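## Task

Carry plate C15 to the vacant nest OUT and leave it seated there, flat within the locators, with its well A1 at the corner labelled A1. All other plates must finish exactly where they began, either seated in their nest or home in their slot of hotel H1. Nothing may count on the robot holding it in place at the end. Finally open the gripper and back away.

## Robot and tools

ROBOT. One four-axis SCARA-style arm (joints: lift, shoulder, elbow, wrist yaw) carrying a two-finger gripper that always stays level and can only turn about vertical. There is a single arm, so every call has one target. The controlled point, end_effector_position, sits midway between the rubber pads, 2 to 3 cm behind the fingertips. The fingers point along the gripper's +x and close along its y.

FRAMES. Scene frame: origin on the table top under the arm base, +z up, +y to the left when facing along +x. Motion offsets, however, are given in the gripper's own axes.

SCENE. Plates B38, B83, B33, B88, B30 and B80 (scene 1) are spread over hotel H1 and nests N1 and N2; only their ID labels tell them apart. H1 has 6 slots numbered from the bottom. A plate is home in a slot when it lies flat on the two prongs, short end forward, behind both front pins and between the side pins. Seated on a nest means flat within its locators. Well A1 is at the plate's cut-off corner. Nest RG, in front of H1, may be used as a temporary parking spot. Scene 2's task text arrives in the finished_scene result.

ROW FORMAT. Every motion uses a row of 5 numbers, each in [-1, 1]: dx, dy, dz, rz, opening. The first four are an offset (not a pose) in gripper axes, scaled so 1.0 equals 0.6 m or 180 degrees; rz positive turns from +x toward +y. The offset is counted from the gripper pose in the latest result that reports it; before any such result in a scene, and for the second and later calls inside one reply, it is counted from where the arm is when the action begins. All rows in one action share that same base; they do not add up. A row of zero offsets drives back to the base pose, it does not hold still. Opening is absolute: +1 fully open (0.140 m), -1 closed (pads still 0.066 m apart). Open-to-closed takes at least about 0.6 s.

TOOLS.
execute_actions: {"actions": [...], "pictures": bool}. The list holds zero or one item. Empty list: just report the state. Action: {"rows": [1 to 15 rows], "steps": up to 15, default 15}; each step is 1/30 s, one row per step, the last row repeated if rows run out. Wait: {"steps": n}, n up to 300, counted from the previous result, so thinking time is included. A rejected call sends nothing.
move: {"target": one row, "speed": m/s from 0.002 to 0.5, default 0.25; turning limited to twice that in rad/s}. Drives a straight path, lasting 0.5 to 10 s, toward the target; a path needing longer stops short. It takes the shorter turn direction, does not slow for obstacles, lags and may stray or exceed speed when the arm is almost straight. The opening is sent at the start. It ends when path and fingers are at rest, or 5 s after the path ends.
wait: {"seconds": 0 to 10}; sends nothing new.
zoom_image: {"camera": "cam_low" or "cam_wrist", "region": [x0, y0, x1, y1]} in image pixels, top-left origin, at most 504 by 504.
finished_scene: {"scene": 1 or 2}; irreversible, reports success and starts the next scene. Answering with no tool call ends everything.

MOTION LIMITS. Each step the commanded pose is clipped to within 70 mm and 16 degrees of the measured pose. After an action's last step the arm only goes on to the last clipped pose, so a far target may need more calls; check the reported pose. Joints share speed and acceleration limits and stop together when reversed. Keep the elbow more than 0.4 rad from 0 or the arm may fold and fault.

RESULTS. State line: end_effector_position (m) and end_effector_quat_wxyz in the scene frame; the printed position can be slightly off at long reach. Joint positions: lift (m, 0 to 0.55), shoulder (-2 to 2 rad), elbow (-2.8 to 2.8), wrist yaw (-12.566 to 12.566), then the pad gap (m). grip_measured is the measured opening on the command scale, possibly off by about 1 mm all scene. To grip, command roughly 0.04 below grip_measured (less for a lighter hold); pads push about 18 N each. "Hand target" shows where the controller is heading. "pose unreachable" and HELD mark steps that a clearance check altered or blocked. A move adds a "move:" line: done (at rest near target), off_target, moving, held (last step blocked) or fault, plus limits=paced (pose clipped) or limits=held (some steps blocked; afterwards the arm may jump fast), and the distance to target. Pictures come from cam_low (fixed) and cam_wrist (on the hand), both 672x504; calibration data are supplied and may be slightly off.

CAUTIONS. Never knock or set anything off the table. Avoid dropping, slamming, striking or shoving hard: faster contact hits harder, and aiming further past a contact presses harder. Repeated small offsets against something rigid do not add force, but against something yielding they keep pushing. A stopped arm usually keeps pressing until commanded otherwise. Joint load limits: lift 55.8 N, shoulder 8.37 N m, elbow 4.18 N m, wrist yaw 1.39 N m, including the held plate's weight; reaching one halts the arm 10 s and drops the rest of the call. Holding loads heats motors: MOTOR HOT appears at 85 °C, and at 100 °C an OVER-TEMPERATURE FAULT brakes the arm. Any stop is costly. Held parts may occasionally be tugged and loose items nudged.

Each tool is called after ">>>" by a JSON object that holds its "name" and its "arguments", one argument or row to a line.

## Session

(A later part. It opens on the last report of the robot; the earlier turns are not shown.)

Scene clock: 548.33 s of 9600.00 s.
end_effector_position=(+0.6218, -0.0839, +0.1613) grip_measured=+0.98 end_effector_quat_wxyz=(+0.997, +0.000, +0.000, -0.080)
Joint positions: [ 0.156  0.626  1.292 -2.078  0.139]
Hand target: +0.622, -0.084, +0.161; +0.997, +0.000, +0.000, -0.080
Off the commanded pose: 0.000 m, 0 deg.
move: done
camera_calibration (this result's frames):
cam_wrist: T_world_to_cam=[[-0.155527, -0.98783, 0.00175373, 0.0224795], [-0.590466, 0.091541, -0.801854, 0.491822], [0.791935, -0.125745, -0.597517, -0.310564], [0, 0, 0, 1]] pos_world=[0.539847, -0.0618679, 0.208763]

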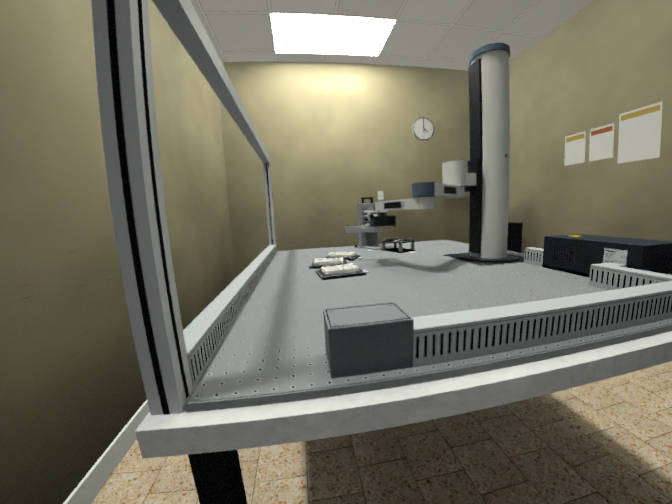

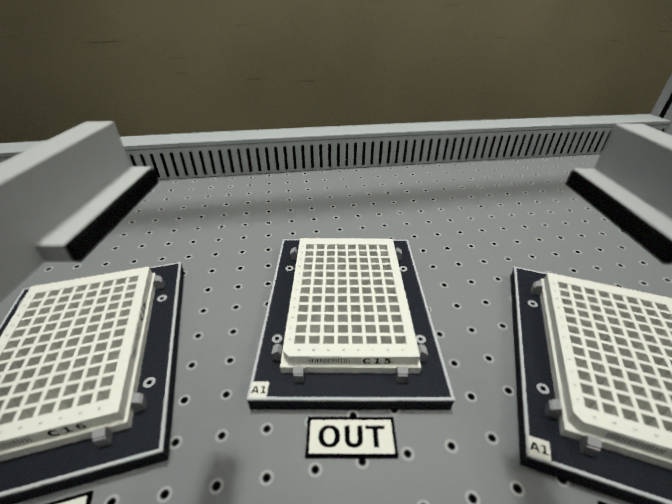

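>>> {"name": "zoom_image", "arguments": {
  "camera": "cam_wrist",
  "region": [245, 220, 455, 420]
}}

>>> {"name": "zoom_image", "arguments": {
  "camera": "cam_low",
  "region": [300, 185, 420, 285]
}}

Region (245, 220, 455, 420) of cam_wrist's 672x504 image, scaled by 2.400, with more detail than that image has; it fills the top 480 rows of this view, and the rest is white.

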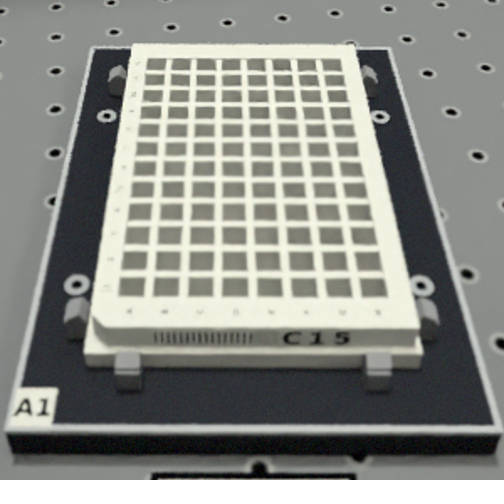

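Region (300, 185, 420, 285) of cam_low's 672x504 image, scaled by 4.200, with more detail than that image has.

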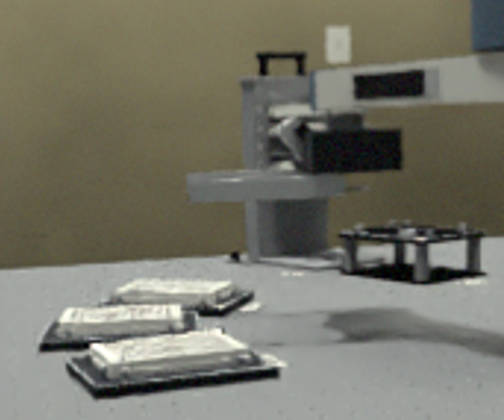

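>>> {"name": "zoom_image", "arguments": {
  "camera": "cam_wrist",
  "region": [275, 228, 325, 278]
}}

>>> {"name": "zoom_image", "arguments": {
  "camera": "cam_wrist",
  "region": [370, 228, 420, 278]
}}

>>> {"name": "zoom_image", "arguments": {
  "camera": "cam_low",
  "region": [305, 245, 370, 285]
}}

Region (275, 228, 325, 278) of cam_wrist's 672x504 image, scaled by 10.080, with more detail than that image has.

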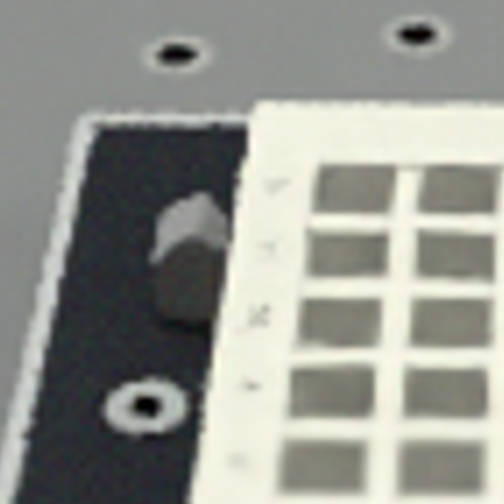

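Region (370, 228, 420, 278) of cam_wrist's 672x504 image, scaled by 10.080, with more detail than that image has.

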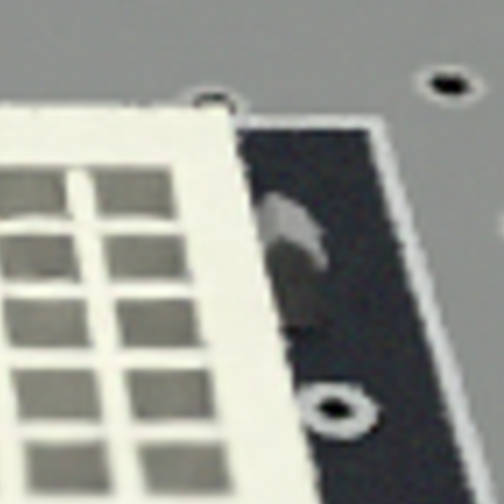

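Region (305, 245, 370, 285) of cam_low's 672x504 image, scaled by 7.754, with more detail than that image has; it fills the top 310 rows of this view, and the rest is white.

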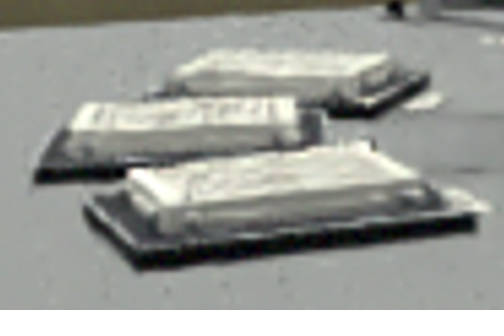

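>>> {"name": "zoom_image", "arguments": {
  "camera": "cam_low",
  "region": [345, 192, 405, 252]
}}

>>> {"name": "zoom_image", "arguments": {
  "camera": "cam_wrist",
  "region": [0, 255, 200, 504]
}}

>>> {"name": "zoom_image", "arguments": {
  "camera": "cam_wrist",
  "region": [490, 255, 672, 504]
}}

Region (345, 192, 405, 252) of cam_low's 672x504 image, scaled by 8.400, with more detail than that image has.

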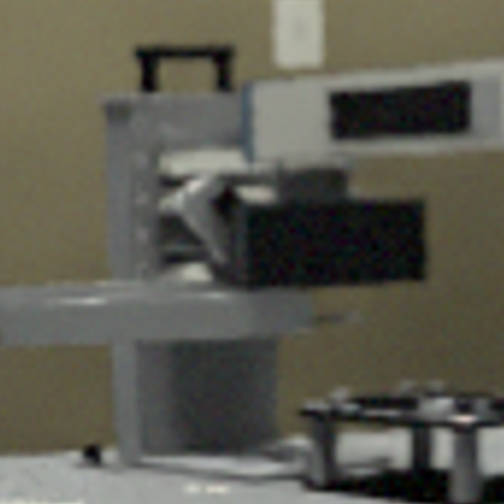

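Region (0, 255, 200, 504) of cam_wrist's 672x504 image, scaled by 2.024, with more detail than that image has; it fills the left 405 columns of this view, and the rest is white.

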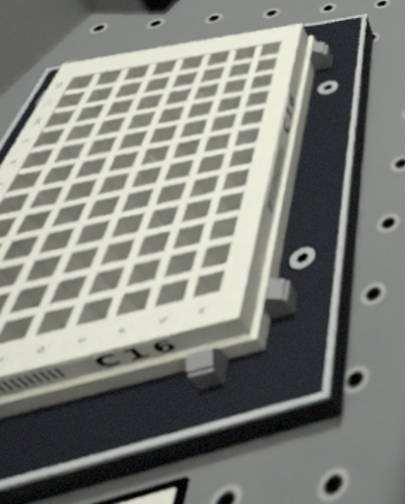

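Region (490, 255, 672, 504) of cam_wrist's 672x504 image, scaled by 2.024, with more detail than that image has; it fills the left 368 columns of this view, and the rest is white.

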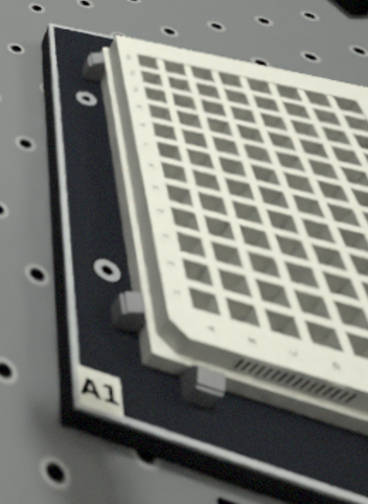

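C15 is seated in OUT with its cut-off corner at the A1 mark. The plates on N1 and N2 are still seated, and the gripper is open and clear.

>>> {"name": "finished_scene", "arguments": {
  "scene": 2
}}

The scene is finished: the task was done.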